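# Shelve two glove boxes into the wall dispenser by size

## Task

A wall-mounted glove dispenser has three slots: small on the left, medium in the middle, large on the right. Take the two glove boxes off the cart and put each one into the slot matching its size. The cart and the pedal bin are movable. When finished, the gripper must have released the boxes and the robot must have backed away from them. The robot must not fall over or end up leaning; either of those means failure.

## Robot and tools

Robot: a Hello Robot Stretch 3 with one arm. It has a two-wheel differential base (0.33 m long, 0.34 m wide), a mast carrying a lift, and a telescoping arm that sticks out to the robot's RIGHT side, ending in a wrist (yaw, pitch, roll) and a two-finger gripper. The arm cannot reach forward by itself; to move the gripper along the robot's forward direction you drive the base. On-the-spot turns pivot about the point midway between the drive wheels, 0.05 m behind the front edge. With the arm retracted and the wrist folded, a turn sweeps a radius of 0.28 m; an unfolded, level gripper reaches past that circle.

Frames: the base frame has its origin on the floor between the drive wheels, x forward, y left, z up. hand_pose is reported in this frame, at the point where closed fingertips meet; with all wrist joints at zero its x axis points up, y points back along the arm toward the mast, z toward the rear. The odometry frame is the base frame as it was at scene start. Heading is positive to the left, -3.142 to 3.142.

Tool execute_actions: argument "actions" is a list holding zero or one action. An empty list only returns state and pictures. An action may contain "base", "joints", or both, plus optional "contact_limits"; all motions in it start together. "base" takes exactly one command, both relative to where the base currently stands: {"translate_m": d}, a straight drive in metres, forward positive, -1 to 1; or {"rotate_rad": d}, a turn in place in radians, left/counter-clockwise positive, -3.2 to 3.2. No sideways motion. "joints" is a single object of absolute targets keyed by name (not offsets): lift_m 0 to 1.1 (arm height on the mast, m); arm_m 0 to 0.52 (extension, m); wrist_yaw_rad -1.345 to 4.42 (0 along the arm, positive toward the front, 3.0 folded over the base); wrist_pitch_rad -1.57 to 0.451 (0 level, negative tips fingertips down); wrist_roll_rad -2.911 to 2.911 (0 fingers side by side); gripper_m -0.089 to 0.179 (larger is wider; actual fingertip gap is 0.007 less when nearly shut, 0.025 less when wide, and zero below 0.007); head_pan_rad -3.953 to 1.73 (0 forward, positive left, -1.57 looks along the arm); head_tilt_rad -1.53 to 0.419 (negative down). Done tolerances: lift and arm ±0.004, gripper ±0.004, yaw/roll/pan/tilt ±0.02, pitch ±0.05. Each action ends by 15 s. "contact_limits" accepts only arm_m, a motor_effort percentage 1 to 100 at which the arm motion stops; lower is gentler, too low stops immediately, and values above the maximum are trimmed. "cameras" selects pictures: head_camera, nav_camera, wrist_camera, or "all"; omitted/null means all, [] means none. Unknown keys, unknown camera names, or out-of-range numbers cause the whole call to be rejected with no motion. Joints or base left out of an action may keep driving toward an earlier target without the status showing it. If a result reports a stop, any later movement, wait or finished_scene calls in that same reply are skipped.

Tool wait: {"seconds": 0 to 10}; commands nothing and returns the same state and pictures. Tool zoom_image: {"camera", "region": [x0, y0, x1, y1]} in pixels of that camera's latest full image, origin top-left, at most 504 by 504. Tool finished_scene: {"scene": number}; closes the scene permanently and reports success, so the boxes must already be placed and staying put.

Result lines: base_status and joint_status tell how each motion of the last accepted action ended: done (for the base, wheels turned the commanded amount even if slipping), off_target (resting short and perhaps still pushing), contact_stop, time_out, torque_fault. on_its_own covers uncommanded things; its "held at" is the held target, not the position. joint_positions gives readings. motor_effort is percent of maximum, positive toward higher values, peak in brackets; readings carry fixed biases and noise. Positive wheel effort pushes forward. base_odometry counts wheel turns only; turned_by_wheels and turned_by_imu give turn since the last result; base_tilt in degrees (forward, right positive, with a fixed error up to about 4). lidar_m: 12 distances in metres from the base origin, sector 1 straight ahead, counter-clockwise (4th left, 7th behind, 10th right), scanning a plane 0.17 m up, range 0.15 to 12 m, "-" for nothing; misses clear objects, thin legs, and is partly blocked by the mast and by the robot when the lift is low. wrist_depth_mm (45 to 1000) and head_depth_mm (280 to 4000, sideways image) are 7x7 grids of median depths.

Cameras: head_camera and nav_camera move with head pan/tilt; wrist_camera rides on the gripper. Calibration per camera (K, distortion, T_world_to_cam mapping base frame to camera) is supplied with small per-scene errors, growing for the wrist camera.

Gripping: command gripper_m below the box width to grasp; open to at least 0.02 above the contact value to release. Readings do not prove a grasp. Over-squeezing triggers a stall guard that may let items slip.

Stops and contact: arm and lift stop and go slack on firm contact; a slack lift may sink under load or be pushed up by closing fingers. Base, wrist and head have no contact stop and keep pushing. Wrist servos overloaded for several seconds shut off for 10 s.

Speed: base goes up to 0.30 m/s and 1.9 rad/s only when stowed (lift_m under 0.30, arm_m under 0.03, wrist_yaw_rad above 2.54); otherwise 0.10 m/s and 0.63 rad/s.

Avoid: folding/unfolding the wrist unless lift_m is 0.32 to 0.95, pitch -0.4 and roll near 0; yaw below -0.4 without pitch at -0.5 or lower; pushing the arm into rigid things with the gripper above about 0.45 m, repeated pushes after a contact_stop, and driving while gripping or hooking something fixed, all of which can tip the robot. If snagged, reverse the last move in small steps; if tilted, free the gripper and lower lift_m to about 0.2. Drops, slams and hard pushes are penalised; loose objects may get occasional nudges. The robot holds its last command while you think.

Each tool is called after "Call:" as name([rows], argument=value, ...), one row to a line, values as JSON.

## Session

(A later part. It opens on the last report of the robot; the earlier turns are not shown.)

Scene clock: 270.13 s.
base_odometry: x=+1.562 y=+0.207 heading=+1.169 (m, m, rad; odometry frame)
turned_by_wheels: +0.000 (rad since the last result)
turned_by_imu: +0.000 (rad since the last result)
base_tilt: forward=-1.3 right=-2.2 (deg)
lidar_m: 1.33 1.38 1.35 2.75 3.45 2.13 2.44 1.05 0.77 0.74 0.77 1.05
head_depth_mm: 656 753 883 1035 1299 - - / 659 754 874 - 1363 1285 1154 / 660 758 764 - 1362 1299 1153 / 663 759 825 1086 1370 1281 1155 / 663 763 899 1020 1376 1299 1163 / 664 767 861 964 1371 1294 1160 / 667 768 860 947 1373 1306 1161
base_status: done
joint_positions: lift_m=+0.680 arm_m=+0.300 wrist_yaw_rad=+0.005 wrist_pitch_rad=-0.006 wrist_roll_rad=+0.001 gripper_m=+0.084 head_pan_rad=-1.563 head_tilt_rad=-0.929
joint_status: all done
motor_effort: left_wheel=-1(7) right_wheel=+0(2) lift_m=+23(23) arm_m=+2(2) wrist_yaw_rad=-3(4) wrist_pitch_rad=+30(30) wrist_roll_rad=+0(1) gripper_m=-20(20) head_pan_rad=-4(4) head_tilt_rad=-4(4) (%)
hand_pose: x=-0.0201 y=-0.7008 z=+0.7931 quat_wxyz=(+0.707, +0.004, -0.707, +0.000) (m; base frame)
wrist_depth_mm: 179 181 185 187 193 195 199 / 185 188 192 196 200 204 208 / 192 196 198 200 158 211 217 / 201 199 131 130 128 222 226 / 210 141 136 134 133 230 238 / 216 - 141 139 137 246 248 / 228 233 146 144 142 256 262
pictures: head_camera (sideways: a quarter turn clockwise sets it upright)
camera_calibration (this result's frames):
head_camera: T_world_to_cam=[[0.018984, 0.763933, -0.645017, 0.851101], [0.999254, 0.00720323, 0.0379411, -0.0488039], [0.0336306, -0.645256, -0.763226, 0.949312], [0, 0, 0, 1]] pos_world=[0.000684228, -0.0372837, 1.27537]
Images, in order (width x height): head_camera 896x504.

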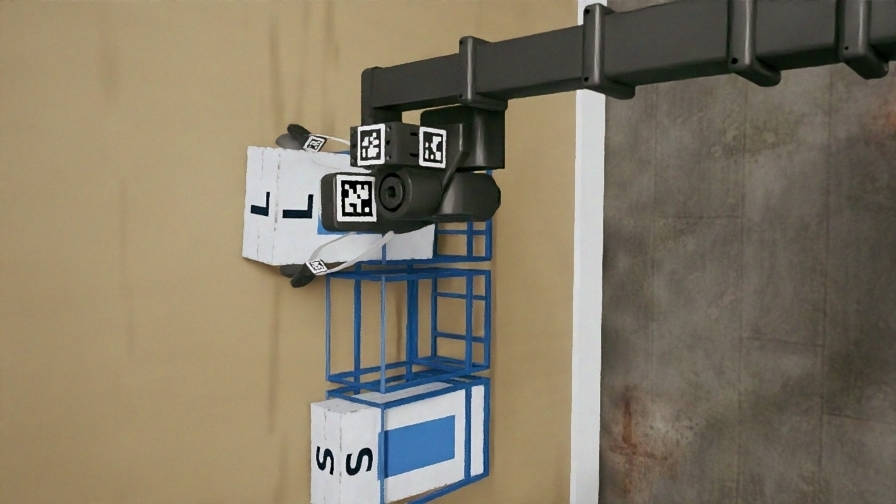

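Call:
execute_actions([
  {"base":{"translate_m":0.003},"joints":{"lift_m":0.61}},
])

Scene clock: 274.33 s.
base_odometry: x=+1.563 y=+0.209 heading=+1.169 (m, m, rad; odometry frame)
turned_by_wheels: +0.000 (rad since the last result)
turned_by_imu: +0.000 (rad since the last result)
base_tilt: forward=-1.2 right=-2.2 (deg)
lidar_m: 1.33 1.38 1.35 2.74 3.48 2.14 2.44 1.05 0.77 0.74 0.77 1.05
head_depth_mm: 656 755 883 1067 1353 1299 - / 657 756 887 1012 1382 1278 1154 / 659 759 827 - 1388 1290 1159 / 662 760 837 1045 1367 1286 1160 / 665 764 899 1014 1378 1295 1159 / 665 766 861 963 1376 1300 1158 / 667 766 860 960 1369 1297 1157
base_status: done
joint_positions: lift_m=+0.610 arm_m=+0.300 wrist_yaw_rad=+0.000 wrist_pitch_rad=+0.047 wrist_roll_rad=-0.001 gripper_m=+0.084 head_pan_rad=-1.563 head_tilt_rad=-0.929
joint_status: all done
on_its_own: wrist_pitch_rad moved +0.053 to your old target +0.060
motor_effort: left_wheel=-2(3) right_wheel=+4(7) lift_m=+18(27) arm_m=+2(2) wrist_yaw_rad=-1(3) wrist_pitch_rad=+6(30) wrist_roll_rad=+0(0) gripper_m=-19(20) head_pan_rad=-4(4) head_tilt_rad=-4(4) (%)
hand_pose: x=-0.0214 y=-0.7018 z=+0.7369 quat_wxyz=(+0.708, -0.016, -0.706, +0.016) (m; base frame)
wrist_depth_mm: 182 185 190 193 197 199 204 / 188 191 196 199 203 207 212 / 195 197 201 201 205 214 218 / 201 200 134 132 129 220 225 / 206 173 137 135 132 228 235 / 213 - 140 138 136 237 244 / 219 219 144 141 138 244 254
pictures: head_camera (sideways: a quarter turn clockwise sets it upright), nav_camera (sideways: a quarter turn counterclockwise sets it upright), wrist_camera
camera_calibration (this result's frames):
head_camera: T_world_to_cam=[[0.018984, 0.763933, -0.645017, 0.851101], [0.999254, 0.00720323, 0.0379411, -0.0488039], [0.0336306, -0.645256, -0.763226, 0.949312], [0, 0, 0, 1]] pos_world=[0.000684228, -0.0372837, 1.27537]
nav_camera: T_world_to_cam=[[0.00667688, -0.845667, 0.533669, -0.662937], [-0.998734, 0.0209656, 0.0457181, -0.00521136], [-0.049851, -0.533299, -0.844456, 1.0566], [0, 0, 0, 1]] pos_world=[0.0518941, 0.00296909, 1.24628]
wrist_camera: T_world_to_cam=[[-0.995524, 0.0745036, -0.0581394, 0.0651744], [0.0728225, 0.212677, -0.974405, 0.883201], [-0.0602318, -0.974278, -0.21715, -0.349984], [0, 0, 0, 1]] pos_world=[-0.0205143, -0.533673, 0.788386]
Images, in order (width x height): head_camera 896x504, nav_camera 672x504, wrist_camera 644x364.

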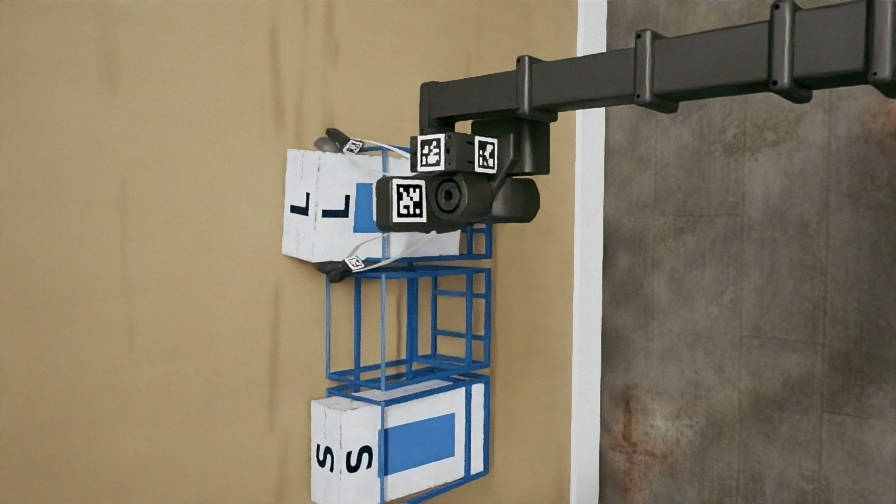

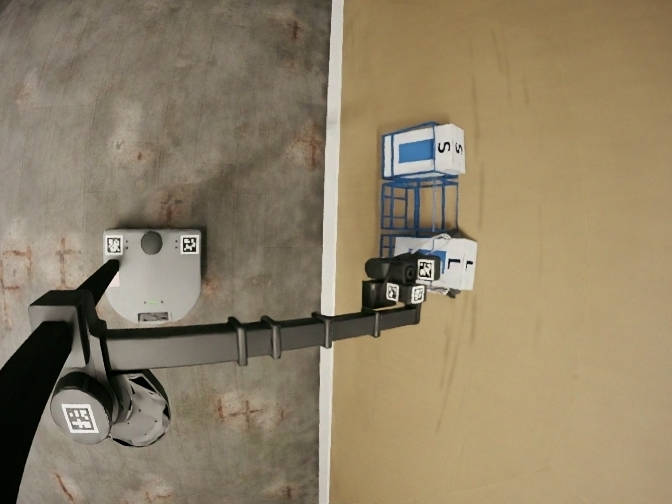

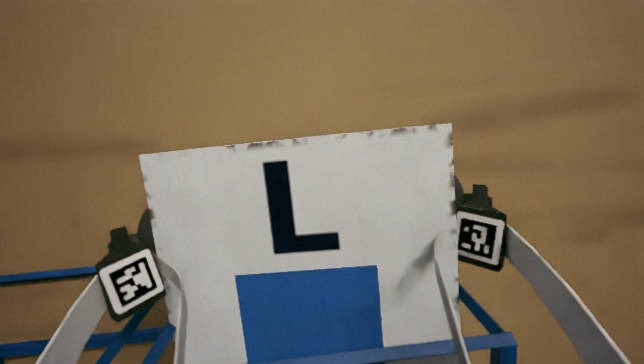

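Fingers are resting on the rim; release.

Call:
execute_actions([
  {"joints":{"gripper_m":0.175,"lift_m":0.62}},
])

Scene clock: 278.20 s.
base_odometry: x=+1.563 y=+0.209 heading=+1.169 (m, m, rad; odometry frame)
turned_by_wheels: +0.000 (rad since the last result)
turned_by_imu: +0.000 (rad since the last result)
base_tilt: forward=-1.3 right=-2.1 (deg)
lidar_m: 1.32 1.38 1.35 2.74 3.46 2.14 2.44 1.06 0.77 0.74 0.77 1.05
head_depth_mm: 659 756 885 1072 1327 1302 - / 659 756 887 1000 1381 1264 1153 / 660 759 828 - 1384 1290 1154 / 661 760 842 1085 1369 1295 1154 / 663 762 897 1018 1373 1291 1158 / 665 766 860 963 1374 1301 1157 / 668 768 862 960 1378 1300 1160
base_status: not commanded
joint_positions: lift_m=+0.620 arm_m=+0.300 wrist_yaw_rad=+0.002 wrist_pitch_rad=+0.037 wrist_roll_rad=-0.001 gripper_m=+0.175 head_pan_rad=-1.563 head_tilt_rad=-0.929
joint_status: all done
motor_effort: left_wheel=-2(2) right_wheel=+3(4) lift_m=+25(21) arm_m=+2(2) wrist_yaw_rad=-1(1) wrist_pitch_rad=+11(19) wrist_roll_rad=+0(0) gripper_m=+1(84) head_pan_rad=-4(4) head_tilt_rad=-4(4) (%)
hand_pose: x=-0.0210 y=-0.7017 z=+0.7440 quat_wxyz=(+0.708, -0.012, -0.706, +0.013) (m; base frame)
wrist_depth_mm: 182 184 188 192 195 199 203 / 188 190 194 198 201 206 211 / 194 197 201 206 207 213 218 / 199 202 140 140 142 221 226 / 207 141 141 142 144 - 234 / - 212 144 145 146 239 244 / 221 223 146 147 148 248 256
pictures: head_camera (sideways: a quarter turn clockwise sets it upright), nav_camera (sideways: a quarter turn counterclockwise sets it upright), wrist_camera
camera_calibration (this result's frames):
head_camera: T_world_to_cam=[[0.0189839, 0.763933, -0.645017, 0.851101], [0.999254, 0.00720334, 0.0379411, -0.0488039], [0.0336307, -0.645256, -0.763226, 0.949312], [0, 0, 0, 1]] pos_world=[0.000684232, -0.0372837, 1.27537]
nav_camera: T_world_to_cam=[[0.00667698, -0.845667, 0.533669, -0.662936], [-0.998734, 0.0209655, 0.0457181, -0.00521136], [-0.049851, -0.533299, -0.844457, 1.0566], [0, 0, 0, 1]] pos_world=[0.0518941, 0.0029691, 1.24628]
wrist_camera: T_world_to_cam=[[-0.995632, 0.0736353, -0.0573994, 0.0647848], [0.072513, 0.222613, -0.972206, 0.89534], [-0.0588108, -0.972122, -0.22698, -0.339444], [0, 0, 0, 1]] pos_world=[-0.020385, -0.534066, 0.797127]
Images, in order (width x height): head_camera 896x504, nav_camera 672x504, wrist_camera 644x364.

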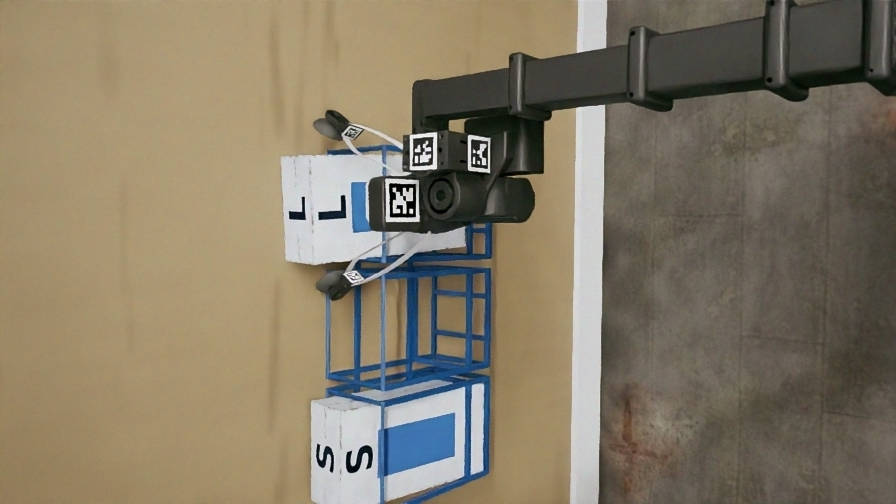

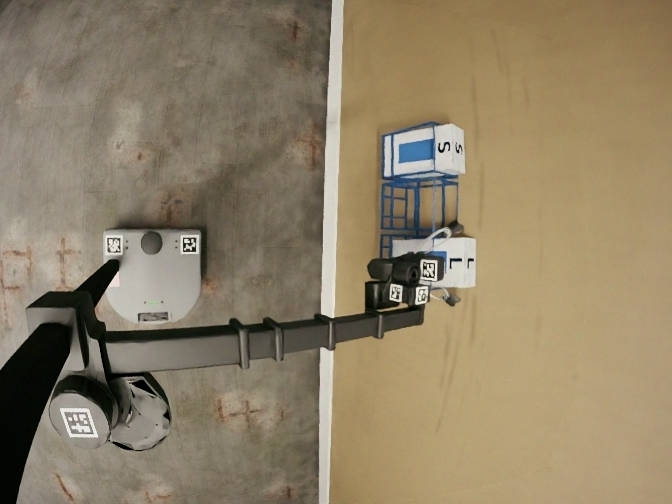

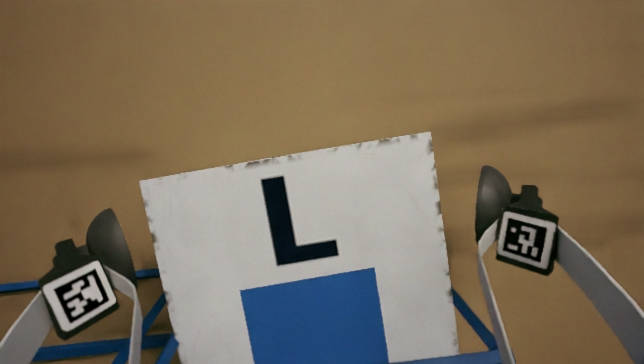

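Call:
execute_actions([
  {"joints":{"lift_m":0.74}},
], cameras=[])

Call:
execute_actions([
  {"joints":{"arm_m":0.1}},
])

Scene clock: 284.03 s.
base_odometry: x=+1.563 y=+0.209 heading=+1.169 (m, m, rad; odometry frame)
turned_by_wheels: +0.000 (rad since the last result)
turned_by_imu: +0.000 (rad since the last result)
base_tilt: forward=-1.4 right=-2.2 (deg)
lidar_m: 1.33 1.38 1.35 2.74 3.48 2.14 2.44 1.06 0.77 0.74 0.77 1.05
head_depth_mm: 656 753 863 - - - 1145 / 659 755 843 1148 1363 1290 1153 / 660 758 - 1146 1364 1288 1149 / 663 760 856 1049 1363 1298 1152 / 665 762 897 1019 1380 1296 1159 / 666 766 862 963 1370 1294 1160 / 668 768 861 960 1377 1301 1158
base_status: not commanded
joint_positions: lift_m=+0.740 arm_m=+0.300 wrist_yaw_rad=+0.002 wrist_pitch_rad=+0.038 wrist_roll_rad=-0.001 gripper_m=+0.175 head_pan_rad=-1.563 head_tilt_rad=-0.929
joint_status: all done
motor_effort: left_wheel=-2(2) right_wheel=+3(3) lift_m=+25(32) arm_m=+2(2) wrist_yaw_rad=-1(1) wrist_pitch_rad=+10(11) wrist_roll_rad=+0(0) gripper_m=+1(0) head_pan_rad=-4(4) head_tilt_rad=-4(4) (%)
hand_pose: x=-0.0210 y=-0.7017 z=+0.8643 quat_wxyz=(+0.708, -0.013, -0.706, +0.014) (m; base frame)
wrist_depth_mm: 182 185 188 191 196 199 202 / 189 190 194 199 201 205 211 / 193 197 201 205 209 211 218 / 201 205 209 213 218 219 227 / 206 211 216 221 226 - 234 / - 220 222 228 233 240 244 / 225 227 228 212 226 249 256
pictures: none
No camera images: the call's "cameras" was empty. Leave "cameras" out to get every camera's image.

Scene clock: 286.73 s.
base_odometry: x=+1.563 y=+0.209 heading=+1.169 (m, m, rad; odometry frame)
turned_by_wheels: +0.000 (rad since the last result)
turned_by_imu: +0.000 (rad since the last result)
base_tilt: forward=-1.2 right=-2.2 (deg)
lidar_m: 1.33 1.38 1.35 2.74 3.47 2.14 2.43 1.06 0.77 0.74 0.77 1.05
head_depth_mm: 658 754 885 1071 - - 1131 / 659 756 887 1074 - 1245 1151 / 661 757 834 892 - 1269 1151 / 662 760 851 1039 1378 1293 1156 / 664 763 893 1022 1366 1301 1160 / 667 766 858 963 1381 1301 1153 / 666 768 863 961 1377 1296 1161
base_status: not commanded
joint_positions: lift_m=+0.740 arm_m=+0.100 wrist_yaw_rad=+0.000 wrist_pitch_rad=+0.038 wrist_roll_rad=-0.001 gripper_m=+0.175 head_pan_rad=-1.563 head_tilt_rad=-0.929
joint_status: all done
motor_effort: left_wheel=-2(2) right_wheel=+3(3) lift_m=+25(25) arm_m=-3(3) wrist_yaw_rad=+0(0) wrist_pitch_rad=+10(10) wrist_roll_rad=+0(0) gripper_m=+0(0) head_pan_rad=-4(4) head_tilt_rad=-4(4) (%)
hand_pose: x=-0.0214 y=-0.5022 z=+0.8643 quat_wxyz=(+0.708, -0.013, -0.706, +0.013) (m; base frame)
wrist_depth_mm: 360 365 378 382 387 393 401 / 368 378 384 395 402 410 417 / 380 396 400 412 419 425 433 / 395 403 410 425 431 444 452 / 409 415 429 386 452 - 470 / 409 435 440 371 459 476 483 / 352 417 449 374 485 504 507
pictures: head_camera (sideways: a quarter turn clockwise sets it upright), nav_camera (sideways: a quarter turn counterclockwise sets it upright), wrist_camera
camera_calibration (this result's frames):
head_camera: T_world_to_cam=[[0.0189839, 0.763953, -0.644993, 0.85107], [0.999254, 0.00720192, 0.0379411, -0.0488039], [0.0336304, -0.645232, -0.763246, 0.949338], [0, 0, 0, 1]] pos_world=[0.000684217, -0.0372829, 1.27536]
nav_camera: T_world_to_cam=[[0.00667691, -0.845684, 0.533643, -0.662902], [-0.998734, 0.0209643, 0.045719, -0.00521252], [-0.0498513, -0.533273, -0.844473, 1.05662], [0, 0, 0, 1]] pos_world=[0.0518941, 0.00297083, 1.24628]
wrist_camera: T_world_to_cam=[[-0.995517, 0.0750992, -0.0574903, 0.0574244], [0.0728558, 0.221325, -0.972475, 0.967537], [-0.060308, -0.972304, -0.225805, -0.119371], [0, 0, 0, 1]] pos_world=[-0.0205226, -0.334518, 0.917252]
Images, in order (width x height): head_camera 896x504, nav_camera 672x504, wrist_camera 644x364.

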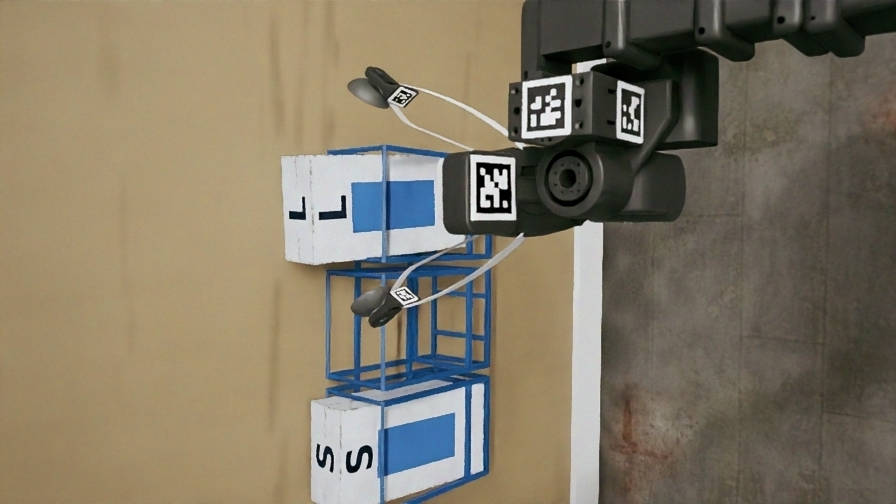

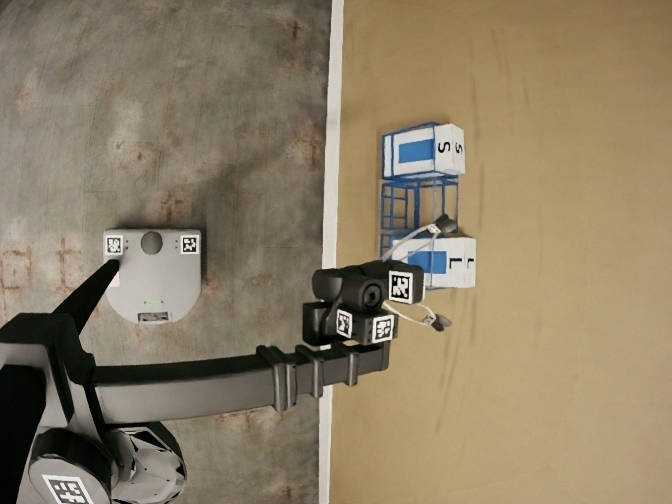

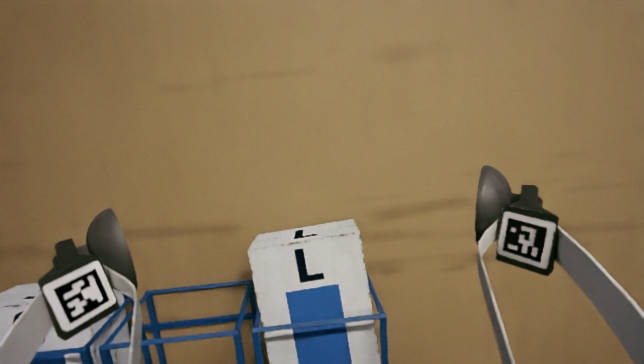

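Call:
execute_actions([
  {"joints":{"lift_m":0.63}},
], cameras=[])

Call:
execute_actions([
  {"joints":{"arm_m":0.3}},
], cameras=[])

Call:
execute_actions([
  {"joints":{"gripper_m":0.08}},
], cameras=[])

Call:
execute_actions([
  {"joints":{"lift_m":0.66}},
])

Scene clock: 296.90 s.
base_odometry: x=+1.563 y=+0.209 heading=+1.169 (m, m, rad; odometry frame)
turned_by_wheels: +0.000 (rad since the last result)
turned_by_imu: +0.000 (rad since the last result)
base_tilt: forward=-1.3 right=-2.2 (deg)
lidar_m: 1.33 1.37 1.35 2.74 3.46 2.14 2.44 1.06 0.77 0.74 0.77 1.05
head_depth_mm: 656 753 883 1071 1352 1309 - / 659 756 890 1045 1320 - 1155 / 661 757 833 937 1247 - 1157 / 662 760 849 1051 1366 1300 1156 / 667 762 897 1016 1371 1298 1156 / 667 764 860 962 1369 1294 1158 / 667 768 859 961 1378 1302 1158
base_status: not commanded
joint_positions: lift_m=+0.630 arm_m=+0.100 wrist_yaw_rad=+0.000 wrist_pitch_rad=+0.039 wrist_roll_rad=-0.001 gripper_m=+0.175 head_pan_rad=-1.563 head_tilt_rad=-0.929
joint_status: all done
motor_effort: left_wheel=-2(2) right_wheel=+3(3) lift_m=+20(24) arm_m=-3(3) wrist_yaw_rad=+0(1) wrist_pitch_rad=+10(10) wrist_roll_rad=+0(0) gripper_m=+1(1) head_pan_rad=-4(4) head_tilt_rad=-4(4) (%)
hand_pose: x=-0.0214 y=-0.5022 z=+0.7547 quat_wxyz=(+0.708, -0.013, -0.706, +0.013) (m; base frame)
wrist_depth_mm: 360 364 372 380 386 395 403 / 370 375 387 392 403 412 421 / 387 391 398 401 413 427 435 / 395 406 403 341 427 437 450 / 328 415 416 348 445 - 461 / - 437 439 354 464 474 490 / 339 445 451 363 485 493 500
pictures: none
No camera images: the call's "cameras" was empty. Leave "cameras" out to get every camera's image.

Scene clock: 299.60 s.
base_odometry: x=+1.563 y=+0.209 heading=+1.169 (m, m, rad; odometry frame)
turned_by_wheels: +0.000 (rad since the last result)
turned_by_imu: +0.000 (rad since the last result)
base_tilt: forward=-1.2 right=-2.2 (deg)
lidar_m: 1.33 1.38 1.35 2.74 3.47 2.14 2.44 1.05 0.77 0.74 0.77 1.05
head_depth_mm: 656 755 883 1069 1301 1311 - / 659 756 882 - 1380 1280 1148 / 661 761 830 - 1371 1291 1154 / 662 760 841 1066 1370 1296 1159 / 665 763 899 1016 1370 1294 1155 / 665 766 862 965 1370 1306 1160 / 669 770 862 960 1377 1300 1161
base_status: not commanded
joint_positions: lift_m=+0.630 arm_m=+0.300 wrist_yaw_rad=+0.000 wrist_pitch_rad=+0.039 wrist_roll_rad=-0.001 gripper_m=+0.175 head_pan_rad=-1.563 head_tilt_rad=-0.929
joint_status: all done
motor_effort: left_wheel=-2(2) right_wheel=+3(3) lift_m=+20(20) arm_m=+2(4) wrist_yaw_rad=+0(0) wrist_pitch_rad=+10(9) wrist_roll_rad=+0(0) gripper_m=+0(1) head_pan_rad=-4(4) head_tilt_rad=-4(4) (%)
hand_pose: x=-0.0214 y=-0.7017 z=+0.7547 quat_wxyz=(+0.708, -0.013, -0.706, +0.013) (m; base frame)
wrist_depth_mm: 182 185 188 192 196 198 203 / 188 191 194 198 203 206 211 / 194 197 201 205 209 213 218 / 199 202 204 142 142 220 225 / 208 143 142 144 144 - 235 / - 216 145 145 146 238 244 / 225 224 148 148 149 250 254
pictures: none
No camera images: the call's "cameras" was empty. Leave "cameras" out to get every camera's image.

Scene clock: 301.03 s.
base_odometry: x=+1.563 y=+0.209 heading=+1.169 (m, m, rad; odometry frame)
turned_by_wheels: +0.000 (rad since the last result)
turned_by_imu: +0.000 (rad since the last result)
base_tilt: forward=-1.3 right=-2.2 (deg)
lidar_m: 1.33 1.38 1.35 2.74 3.50 2.14 2.44 1.06 0.77 0.74 0.77 1.05
head_depth_mm: 657 754 881 1066 1308 1312 - / 660 756 889 - 1385 1279 1147 / 658 758 830 - 1376 1291 1154 / 662 761 841 1070 1364 1293 1155 / 664 763 896 1018 1368 1292 1156 / 666 765 862 963 1379 1298 1154 / 668 766 862 957 1375 1296 1160
base_status: not commanded
joint_positions: lift_m=+0.630 arm_m=+0.300 wrist_yaw_rad=+0.009 wrist_pitch_rad=+0.039 wrist_roll_rad=-0.001 gripper_m=+0.081 head_pan_rad=-1.563 head_tilt_rad=-0.929
joint_status: all done
motor_effort: left_wheel=-1(2) right_wheel=-1(3) lift_m=+20(20) arm_m=+1(2) wrist_yaw_rad=-5(5) wrist_pitch_rad=+10(10) wrist_roll_rad=+0(0) gripper_m=-20(93) head_pan_rad=-4(4) head_tilt_rad=-4(4) (%)
hand_pose: x=-0.0191 y=-0.7018 z=+0.7548 quat_wxyz=(+0.708, -0.010, -0.706, +0.017) (m; base frame)
wrist_depth_mm: 183 186 189 192 196 197 202 / 189 192 194 198 201 205 208 / 196 198 202 206 209 212 215 / 201 206 205 142 143 219 223 / 208 208 142 143 144 227 234 / 214 - 144 145 146 237 241 / 221 226 146 148 149 248 256
pictures: none
No camera images: the call's "cameras" was empty. Leave "cameras" out to get every camera's image.

Scene clock: 302.10 s.
base_odometry: x=+1.563 y=+0.209 heading=+1.169 (m, m, rad; odometry frame)
turned_by_wheels: +0.000 (rad since the last result)
turned_by_imu: +0.000 (rad since the last result)
base_tilt: forward=-1.3 right=-2.2 (deg)
lidar_m: 1.33 1.38 1.35 2.74 3.49 2.14 2.44 1.06 0.77 0.74 0.77 1.05
head_depth_mm: 656 754 880 1040 1301 - - / 657 758 888 - 1361 1293 1152 / 659 756 810 - 1369 1287 1155 / 662 758 833 1087 1364 1298 1156 / 663 764 900 1020 1368 1293 1159 / 666 766 865 966 1377 1297 1158 / 667 771 859 964 1372 1297 1159
base_status: not commanded
joint_positions: lift_m=+0.660 arm_m=+0.300 wrist_yaw_rad=+0.004 wrist_pitch_rad=-0.010 wrist_roll_rad=+0.000 gripper_m=+0.081 head_pan_rad=-1.563 head_tilt_rad=-0.929
joint_status: all done
motor_effort: left_wheel=-1(1) right_wheel=+1(1) lift_m=+28(32) arm_m=+2(1) wrist_yaw_rad=-2(6) wrist_pitch_rad=+32(34) wrist_roll_rad=+0(0) gripper_m=-20(20) head_pan_rad=-4(4) head_tilt_rad=-4(4) (%)
hand_pose: x=-0.0205 y=-0.7008 z=+0.7718 quat_wxyz=(+0.707, +0.005, -0.707, -0.002) (m; base frame)
wrist_depth_mm: 178 182 184 187 191 195 199 / 185 188 192 195 200 203 207 / 192 196 199 203 208 212 217 / 200 203 194 142 141 221 227 / 211 208 141 142 144 233 237 / 218 - 145 146 148 246 250 / 227 230 148 149 151 259 268
pictures: head_camera (sideways: a quarter turn clockwise sets it upright), nav_camera (sideways: a quarter turn counterclockwise sets it upright), wrist_camera
camera_calibration (this result's frames):
head_camera: T_world_to_cam=[[0.0189825, 0.764139, -0.644772, 0.850782], [0.999254, 0.00719107, 0.037941, -0.0488038], [0.0336288, -0.645011, -0.763433, 0.949581], [0, 0, 0, 1]] pos_world=[0.000684164, -0.0372752, 1.27535]
nav_camera: T_world_to_cam=[[0.00667816, -0.845838, 0.533398, -0.662583], [-0.998734, 0.020951, 0.0457272, -0.00522319], [-0.0498531, -0.533029, -0.844627, 1.05682], [0, 0, 0, 1]] pos_world=[0.051894, 0.00298691, 1.24628]
wrist_camera: T_world_to_cam=[[-0.995714, 0.074289, -0.0550943, 0.0654927], [0.0731371, 0.267804, -0.960693, 0.944988], [-0.0566145, -0.960605, -0.272089, -0.289277], [0, 0, 0, 1]] pos_world=[-0.020279, -0.535818, 0.832742]
Images, in order (width x height): head_camera 896x504, nav_camera 672x504, wrist_camera 644x364.

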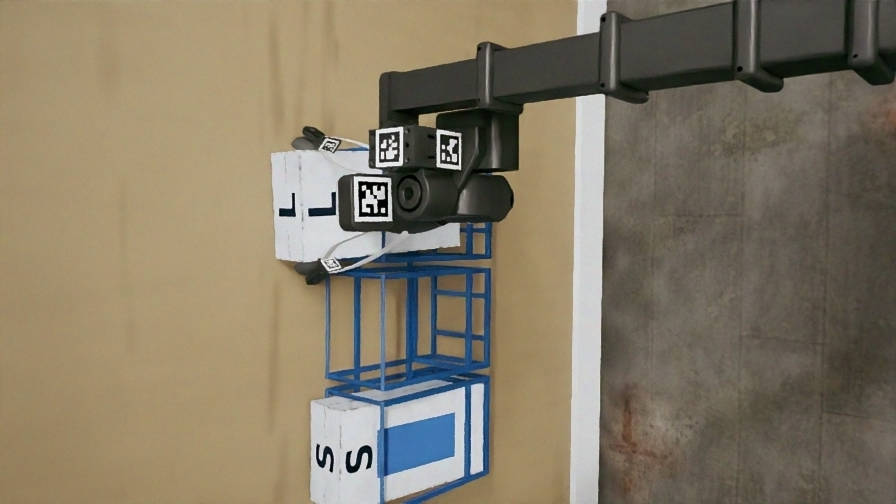

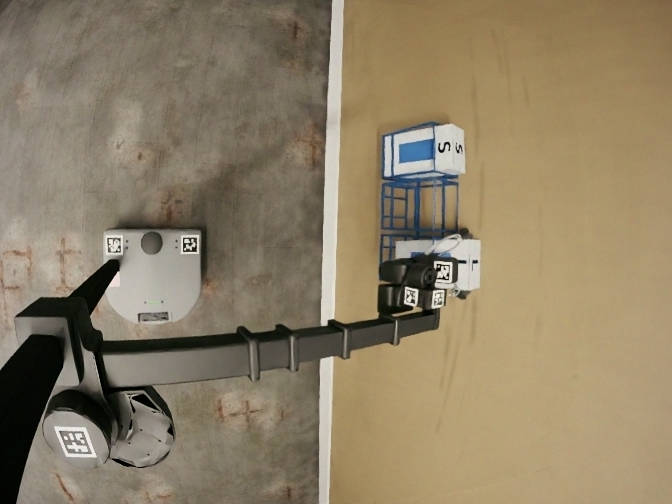

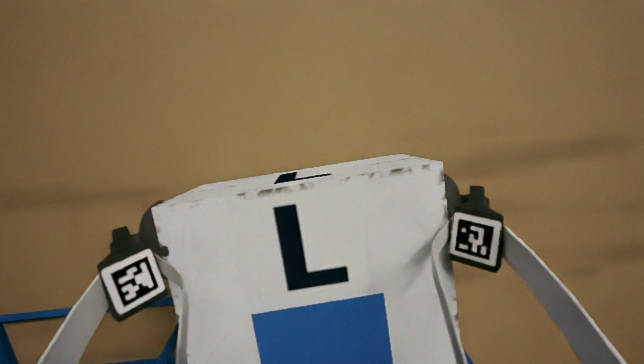

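Call:
execute_actions([
  {"joints":{"wrist_roll_rad":0.07}},
], cameras=["head_camera","wrist_camera"])

Scene clock: 305.63 s.
base_odometry: x=+1.563 y=+0.209 heading=+1.169 (m, m, rad; odometry frame)
turned_by_wheels: +0.000 (rad since the last result)
turned_by_imu: +0.000 (rad since the last result)
base_tilt: forward=-1.3 right=-2.2 (deg)
lidar_m: 1.33 1.38 1.35 2.74 3.48 2.15 2.44 1.06 0.77 0.74 0.77 1.05
head_depth_mm: 657 753 886 1036 1302 - - / 659 757 885 - 1365 1289 1150 / 660 758 816 - 1369 1293 1155 / 664 760 830 1052 1368 1296 1153 / 663 764 895 1017 1375 1294 1158 / 665 764 864 965 1368 1295 1157 / 668 768 860 962 1377 1303 1156
base_status: not commanded
joint_positions: lift_m=+0.660 arm_m=+0.300 wrist_yaw_rad=+0.001 wrist_pitch_rad=-0.011 wrist_roll_rad=+0.066 gripper_m=+0.081 head_pan_rad=-1.563 head_tilt_rad=-0.929
joint_status: all done
on_its_own: wrist_pitch_rad is at rest, and its effort (+33) is outside its rest range (-20 to +32)
motor_effort: left_wheel=-2(2) right_wheel=+2(3) lift_m=+29(29) arm_m=+2(1) wrist_yaw_rad=-1(2) wrist_pitch_rad=+33(33) wrist_roll_rad=+2(4) gripper_m=-19(20) head_pan_rad=-4(4) head_tilt_rad=-4(4) (%)
hand_pose: x=-0.0213 y=-0.7008 z=+0.7716 quat_wxyz=(+0.684, +0.004, -0.730, -0.004) (m; base frame)
wrist_depth_mm: 177 180 185 188 191 195 199 / 186 188 193 195 199 204 208 / 192 196 200 203 209 214 218 / 201 203 203 142 142 223 226 / 208 208 142 143 143 233 238 / 216 - 144 145 147 245 252 / 225 235 147 147 149 257 264
pictures: head_camera (sideways: a quarter turn clockwise sets it upright), wrist_camera
camera_calibration (this result's frames):
head_camera: T_world_to_cam=[[0.0189826, 0.764139, -0.644772, 0.850782], [0.999254, 0.00719095, 0.037941, -0.0488038], [0.0336287, -0.645011, -0.763433, 0.94958], [0, 0, 0, 1]] pos_world=[0.00068416, -0.0372752, 1.27535]
wrist_camera: T_world_to_cam=[[-0.989689, 0.0779746, -0.120145, 0.117634], [0.136907, 0.268518, -0.953496, 0.941089], [-0.0420875, -0.960114, -0.276425, -0.285368], [0, 0, 0, 1]] pos_world=[-0.024431, -0.535857, 0.832575]
Images, in order (width x height): head_camera 896x504, wrist_camera 644x364.

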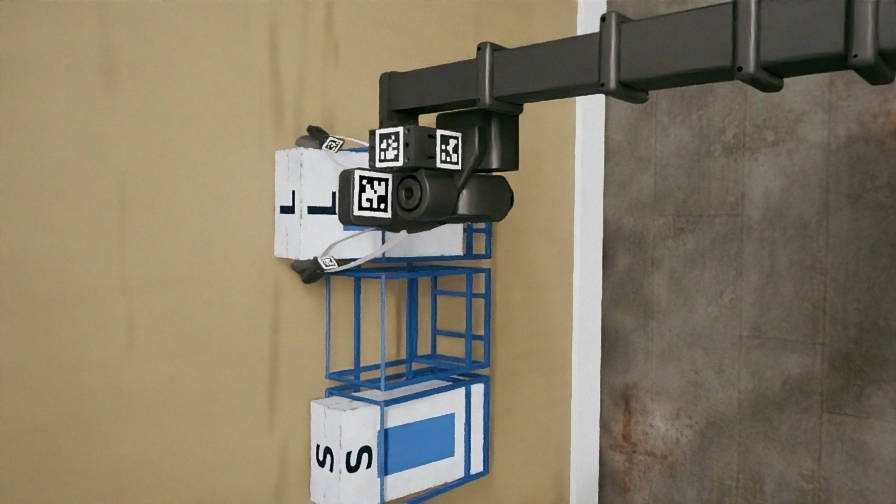

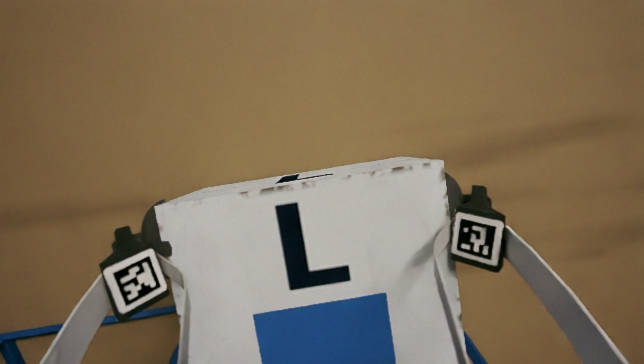

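Right direction; box looks upright now. Lower a bit and release.

Call:
execute_actions([
  {"joints":{"lift_m":0.635}},
], cameras=[])

Call:
execute_actions([
  {"joints":{"gripper_m":0.175}},
])

Scene clock: 308.73 s.
base_odometry: x=+1.563 y=+0.209 heading=+1.169 (m, m, rad; odometry frame)
turned_by_wheels: +0.000 (rad since the last result)
turned_by_imu: +0.000 (rad since the last result)
base_tilt: forward=-1.2 right=-2.2 (deg)
lidar_m: 1.33 1.38 1.34 2.74 3.45 2.14 2.44 1.06 0.77 0.74 0.77 1.05
head_depth_mm: 659 755 887 1068 1306 1311 - / 660 756 886 - 1383 1274 1155 / 660 758 822 - 1362 1296 1153 / 662 761 836 1038 1369 1288 1153 / 664 761 899 1019 1371 1291 1158 / 666 766 864 964 1369 1298 1161 / 668 770 860 965 1379 1291 1161
base_status: not commanded
joint_positions: lift_m=+0.635 arm_m=+0.300 wrist_yaw_rad=+0.000 wrist_pitch_rad=+0.017 wrist_roll_rad=+0.066 gripper_m=+0.081 head_pan_rad=-1.563 head_tilt_rad=-0.929
joint_status: all done
motor_effort: left_wheel=-2(2) right_wheel=+4(4) lift_m=+20(26) arm_m=+1(1) wrist_yaw_rad=+1(1) wrist_pitch_rad=+20(33) wrist_roll_rad=+2(2) gripper_m=-20(19) head_pan_rad=-4(4) head_tilt_rad=-4(4) (%)
hand_pose: x=-0.0215 y=-0.7014 z=+0.7541 quat_wxyz=(+0.684, -0.006, -0.730, +0.006) (m; base frame)
wrist_depth_mm: 181 183 185 190 194 196 202 / 187 189 193 196 200 204 210 / 193 196 201 204 209 213 218 / 198 204 205 142 142 221 226 / 207 207 142 143 144 231 237 / 215 214 144 144 144 242 246 / 225 230 144 145 145 250 259
pictures: none
No camera images: the call's "cameras" was empty. Leave "cameras" out to get every camera's image.

Scene clock: 310.17 s.
base_odometry: x=+1.563 y=+0.209 heading=+1.169 (m, m, rad; odometry frame)
turned_by_wheels: +0.000 (rad since the last result)
turned_by_imu: +0.000 (rad since the last result)
base_tilt: forward=-1.2 right=-2.2 (deg)
lidar_m: 1.33 1.37 1.34 2.74 3.45 2.14 2.44 1.05 0.77 0.74 0.77 1.05
head_depth_mm: 656 754 884 1068 1301 1312 - / 660 759 886 - 1382 1271 1149 / 661 757 825 - 1364 1287 1152 / 661 762 837 1033 1366 1293 1155 / 664 763 899 1020 1363 1302 1157 / 664 765 862 963 1379 1302 1159 / 668 767 860 963 1378 1300 1157
base_status: not commanded
joint_positions: lift_m=+0.635 arm_m=+0.300 wrist_yaw_rad=+0.000 wrist_pitch_rad=+0.037 wrist_roll_rad=+0.068 gripper_m=+0.175 head_pan_rad=-1.563 head_tilt_rad=-0.929
joint_status: all done
motor_effort: left_wheel=-2(2) right_wheel=+3(4) lift_m=+20(21) arm_m=+2(1) wrist_yaw_rad=+0(0) wrist_pitch_rad=+11(20) wrist_roll_rad=+1(2) gripper_m=+1(83) head_pan_rad=-4(4) head_tilt_rad=-4(4) (%)
hand_pose: x=-0.0215 y=-0.7017 z=+0.7592 quat_wxyz=(+0.683, -0.013, -0.730, +0.013) (m; base frame)
wrist_depth_mm: 183 185 188 192 195 198 203 / 188 190 194 198 202 205 211 / 194 197 200 205 210 213 218 / 199 204 206 207 148 221 226 / 206 210 147 147 148 - 233 / - 217 146 147 148 239 243 / 226 227 147 147 148 246 254
pictures: head_camera (sideways: a quarter turn clockwise sets it upright), nav_camera (sideways: a quarter turn counterclockwise sets it upright), wrist_camera
camera_calibration (this result's frames):
head_camera: T_world_to_cam=[[0.0189824, 0.764139, -0.644772, 0.850782], [0.999254, 0.00719119, 0.037941, -0.0488038], [0.0336289, -0.645011, -0.763433, 0.949581], [0, 0, 0, 1]] pos_world=[0.000684169, -0.0372752, 1.27535]
nav_camera: T_world_to_cam=[[0.00667826, -0.845838, 0.533398, -0.662583], [-0.998734, 0.0209509, 0.0457272, -0.00522319], [-0.049853, -0.533029, -0.844627, 1.05682], [0, 0, 0, 1]] pos_world=[0.051894, 0.00298692, 1.24628]
wrist_camera: T_world_to_cam=[[-0.989392, 0.0731453, -0.125508, 0.116647], [0.138872, 0.222705, -0.964944, 0.906183], [-0.0426298, -0.972138, -0.2305, -0.333061], [0, 0, 0, 1]] pos_world=[-0.0246313, -0.534125, 0.812286]
Images, in order (width x height): head_camera 896x504, nav_camera 672x504, wrist_camera 644x364.

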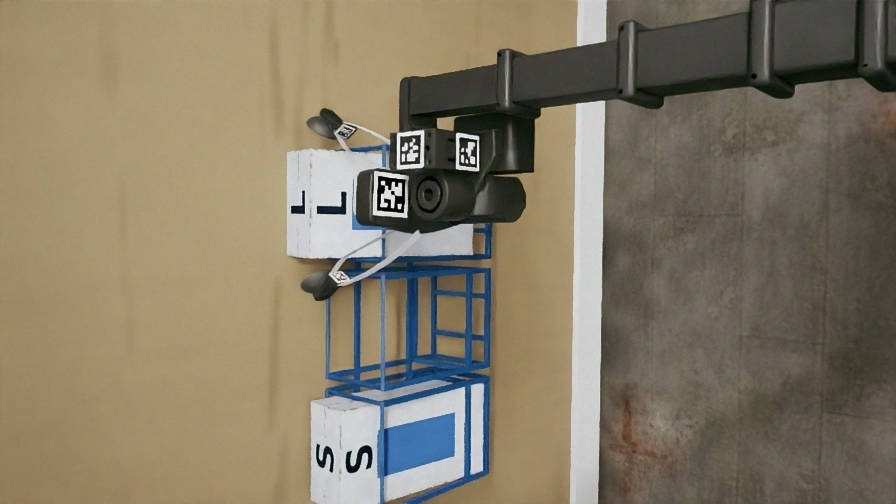

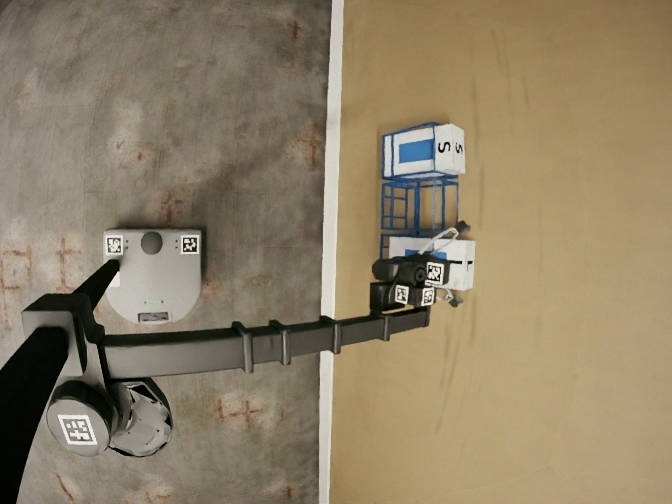

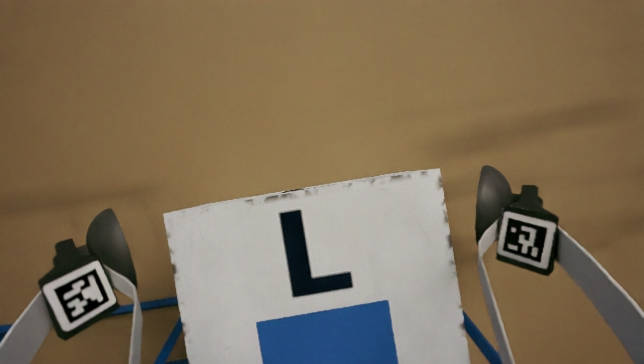

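Call:
execute_actions([
  {"joints":{"arm_m":0.15,"wrist_roll_rad":0}},
], cameras=[])

Call:
execute_actions([
  {"joints":{"gripper_m":0.0,"lift_m":0.45,"wrist_pitch_rad":0}},
], cameras=[])

Call:
execute_actions([
  {"joints":{"arm_m":0.25}},
])

Scene clock: 318.03 s.
base_odometry: x=+1.563 y=+0.209 heading=+1.169 (m, m, rad; odometry frame)
turned_by_wheels: +0.000 (rad since the last result)
turned_by_imu: +0.000 (rad since the last result)
base_tilt: forward=-1.3 right=-2.2 (deg)
lidar_m: 1.33 1.38 1.35 2.73 3.48 2.14 2.44 1.05 0.77 0.74 0.77 1.05
head_depth_mm: 659 753 886 1071 1302 1315 - / 658 756 888 1075 1225 1260 1148 / 661 758 829 902 - 1273 1157 / 662 763 849 975 1373 1295 1154 / 663 765 900 1014 1373 1295 1158 / 666 766 859 960 1374 1297 1156 / 668 767 862 963 1366 1303 1158
base_status: not commanded
joint_positions: lift_m=+0.635 arm_m=+0.150 wrist_yaw_rad=+0.000 wrist_pitch_rad=+0.038 wrist_roll_rad=+0.004 gripper_m=+0.175 head_pan_rad=-1.563 head_tilt_rad=-0.929
joint_status: all done
motor_effort: left_wheel=-2(2) right_wheel=+4(4) lift_m=+21(21) arm_m=-3(2) wrist_yaw_rad=+1(1) wrist_pitch_rad=+10(11) wrist_roll_rad=-2(5) gripper_m=+1(1) head_pan_rad=-4(4) head_tilt_rad=-4(4) (%)
hand_pose: x=-0.0215 y=-0.5522 z=+0.7595 quat_wxyz=(+0.706, -0.013, -0.708, +0.013) (m; base frame)
wrist_depth_mm: 317 321 327 336 342 345 359 / 325 334 338 350 352 358 368 / 333 344 349 354 363 377 374 / 348 355 356 295 379 382 394 / 320 366 349 293 390 - 409 / - 379 294 295 401 422 424 / 293 394 294 297 417 431 443
pictures: none
No camera images: the call's "cameras" was empty. Leave "cameras" out to get every camera's image.

Scene clock: 320.53 s.
base_odometry: x=+1.563 y=+0.209 heading=+1.169 (m, m, rad; odometry frame)
turned_by_wheels: +0.000 (rad since the last result)
turned_by_imu: +0.000 (rad since the last result)
base_tilt: forward=-1.4 right=-2.2 (deg)
lidar_m: 1.33 1.37 1.35 2.74 3.46 2.14 2.44 1.06 0.77 0.74 0.77 1.05
head_depth_mm: 657 756 885 1070 1344 1291 1144 / 659 755 885 1075 1361 1346 1151 / 661 758 829 919 1316 - 1151 / 661 762 850 995 1366 1298 1157 / 663 765 896 1021 1372 1293 1159 / 665 766 862 966 1371 1299 1158 / 668 768 859 962 1376 1298 1161
base_status: not commanded
joint_positions: lift_m=+0.450 arm_m=+0.150 wrist_yaw_rad=+0.000 wrist_pitch_rad=-0.016 wrist_roll_rad=+0.004 gripper_m=+0.000 head_pan_rad=-1.563 head_tilt_rad=-0.929
joint_status: all done
motor_effort: left_wheel=-2(2) right_wheel=+4(3) lift_m=+20(24) arm_m=-2(3) wrist_yaw_rad=+0(0) wrist_pitch_rad=+7(9) wrist_roll_rad=-2(2) gripper_m=-1(83) head_pan_rad=-4(4) head_tilt_rad=-4(4) (%)
hand_pose: x=-0.0215 y=-0.5510 z=+0.5606 quat_wxyz=(+0.706, +0.006, -0.708, -0.006) (m; base frame)
wrist_depth_mm: 310 313 243 244 332 336 350 / 320 323 245 246 348 355 361 / 330 341 249 250 363 371 384 / 338 352 250 251 377 391 395 / 295 359 272 - 394 411 421 / 380 391 395 413 423 429 444 / 400 404 416 426 441 447 463
pictures: none
No camera images: the call's "cameras" was empty. Leave "cameras" out to get every camera's image.

Scene clock: 322.60 s.
base_odometry: x=+1.563 y=+0.209 heading=+1.169 (m, m, rad; odometry frame)
turned_by_wheels: +0.000 (rad since the last result)
turned_by_imu: +0.000 (rad since the last result)
base_tilt: forward=-1.4 right=-2.2 (deg)
lidar_m: 1.33 1.38 1.35 2.75 3.46 2.14 2.44 1.06 0.77 0.74 0.77 1.05
head_depth_mm: 659 756 887 1074 1363 1285 1151 / 658 757 891 1071 1308 1284 1157 / 661 759 847 960 - 1269 1151 / 662 762 851 1006 1367 1293 1149 / 664 765 898 1019 1362 1295 1156 / 666 767 861 961 1371 1303 1158 / 668 767 861 961 1383 1301 1161
base_status: not commanded
joint_positions: lift_m=+0.450 arm_m=+0.250 wrist_yaw_rad=+0.000 wrist_pitch_rad=-0.004 wrist_roll_rad=+0.004 gripper_m=+0.000 head_pan_rad=-1.563 head_tilt_rad=-0.929
joint_status: all done
motor_effort: left_wheel=-2(2) right_wheel=+3(4) lift_m=+20(20) arm_m=+4(2) wrist_yaw_rad=-1(0) wrist_pitch_rad=+2(12) wrist_roll_rad=-2(2) gripper_m=-2(2) head_pan_rad=-4(3) head_tilt_rad=-4(4) (%)
hand_pose: x=-0.0215 y=-0.6506 z=+0.5637 quat_wxyz=(+0.706, +0.002, -0.708, -0.002) (m; base frame)
wrist_depth_mm: 220 221 165 168 170 245 251 / 228 171 170 173 176 255 262 / 239 238 175 178 181 265 272 / 249 248 181 184 187 278 286 / 256 254 188 - 192 289 300 / 263 165 194 198 293 302 312 / 282 190 193 300 313 321 332
pictures: head_camera (sideways: a quarter turn clockwise sets it upright), nav_camera (sideways: a quarter turn counterclockwise sets it upright), wrist_camera
camera_calibration (this result's frames):
head_camera: T_world_to_cam=[[0.0189823, 0.764164, -0.644743, 0.850745], [0.999254, 0.00718963, 0.037941, -0.0488037], [0.0336286, -0.644982, -0.763457, 0.949612], [0, 0, 0, 1]] pos_world=[0.000684157, -0.0372742, 1.27535]
nav_camera: T_world_to_cam=[[0.00667831, -0.845858, 0.533366, -0.662542], [-0.998734, 0.0209493, 0.0457283, -0.00522459], [-0.0498533, -0.532997, -0.844647, 1.05685], [0, 0, 0, 1]] pos_world=[0.051894, 0.00298902, 1.24628]
wrist_camera: T_world_to_cam=[[-0.995178, 0.0778027, -0.059736, 0.0542432], [0.078251, 0.262486, -0.961758, 0.728877], [-0.0591474, -0.961794, -0.267309, -0.301337], [0, 0, 0, 1]] pos_world=[-0.0208771, -0.485365, 0.623694]
Images, in order (width x height): head_camera 896x504, nav_camera 672x504, wrist_camera 644x364.

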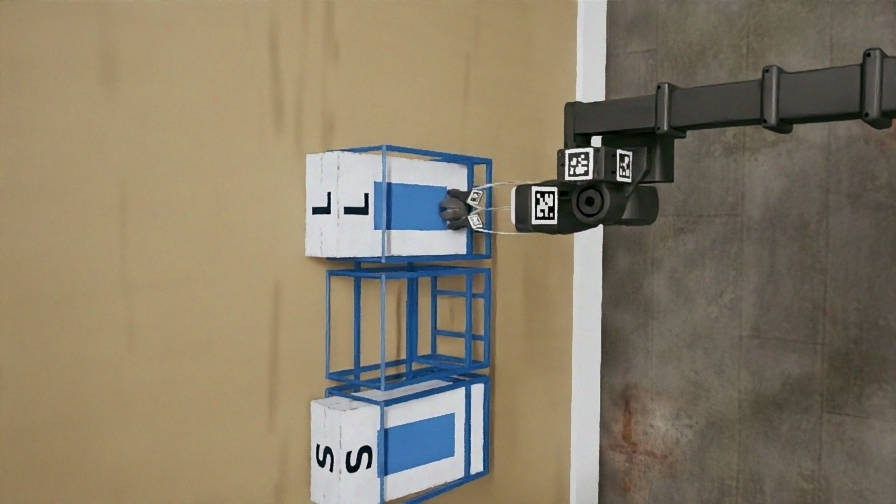

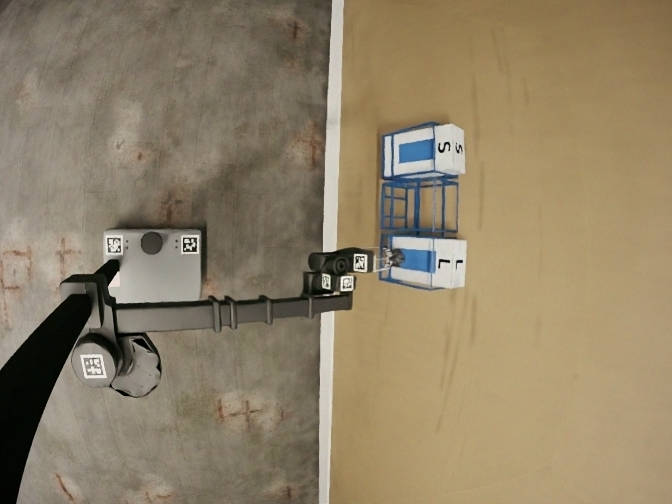

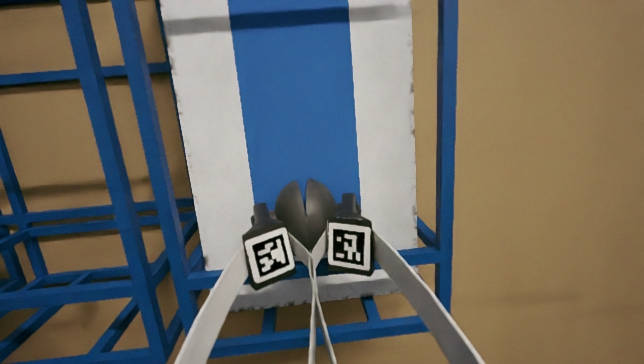

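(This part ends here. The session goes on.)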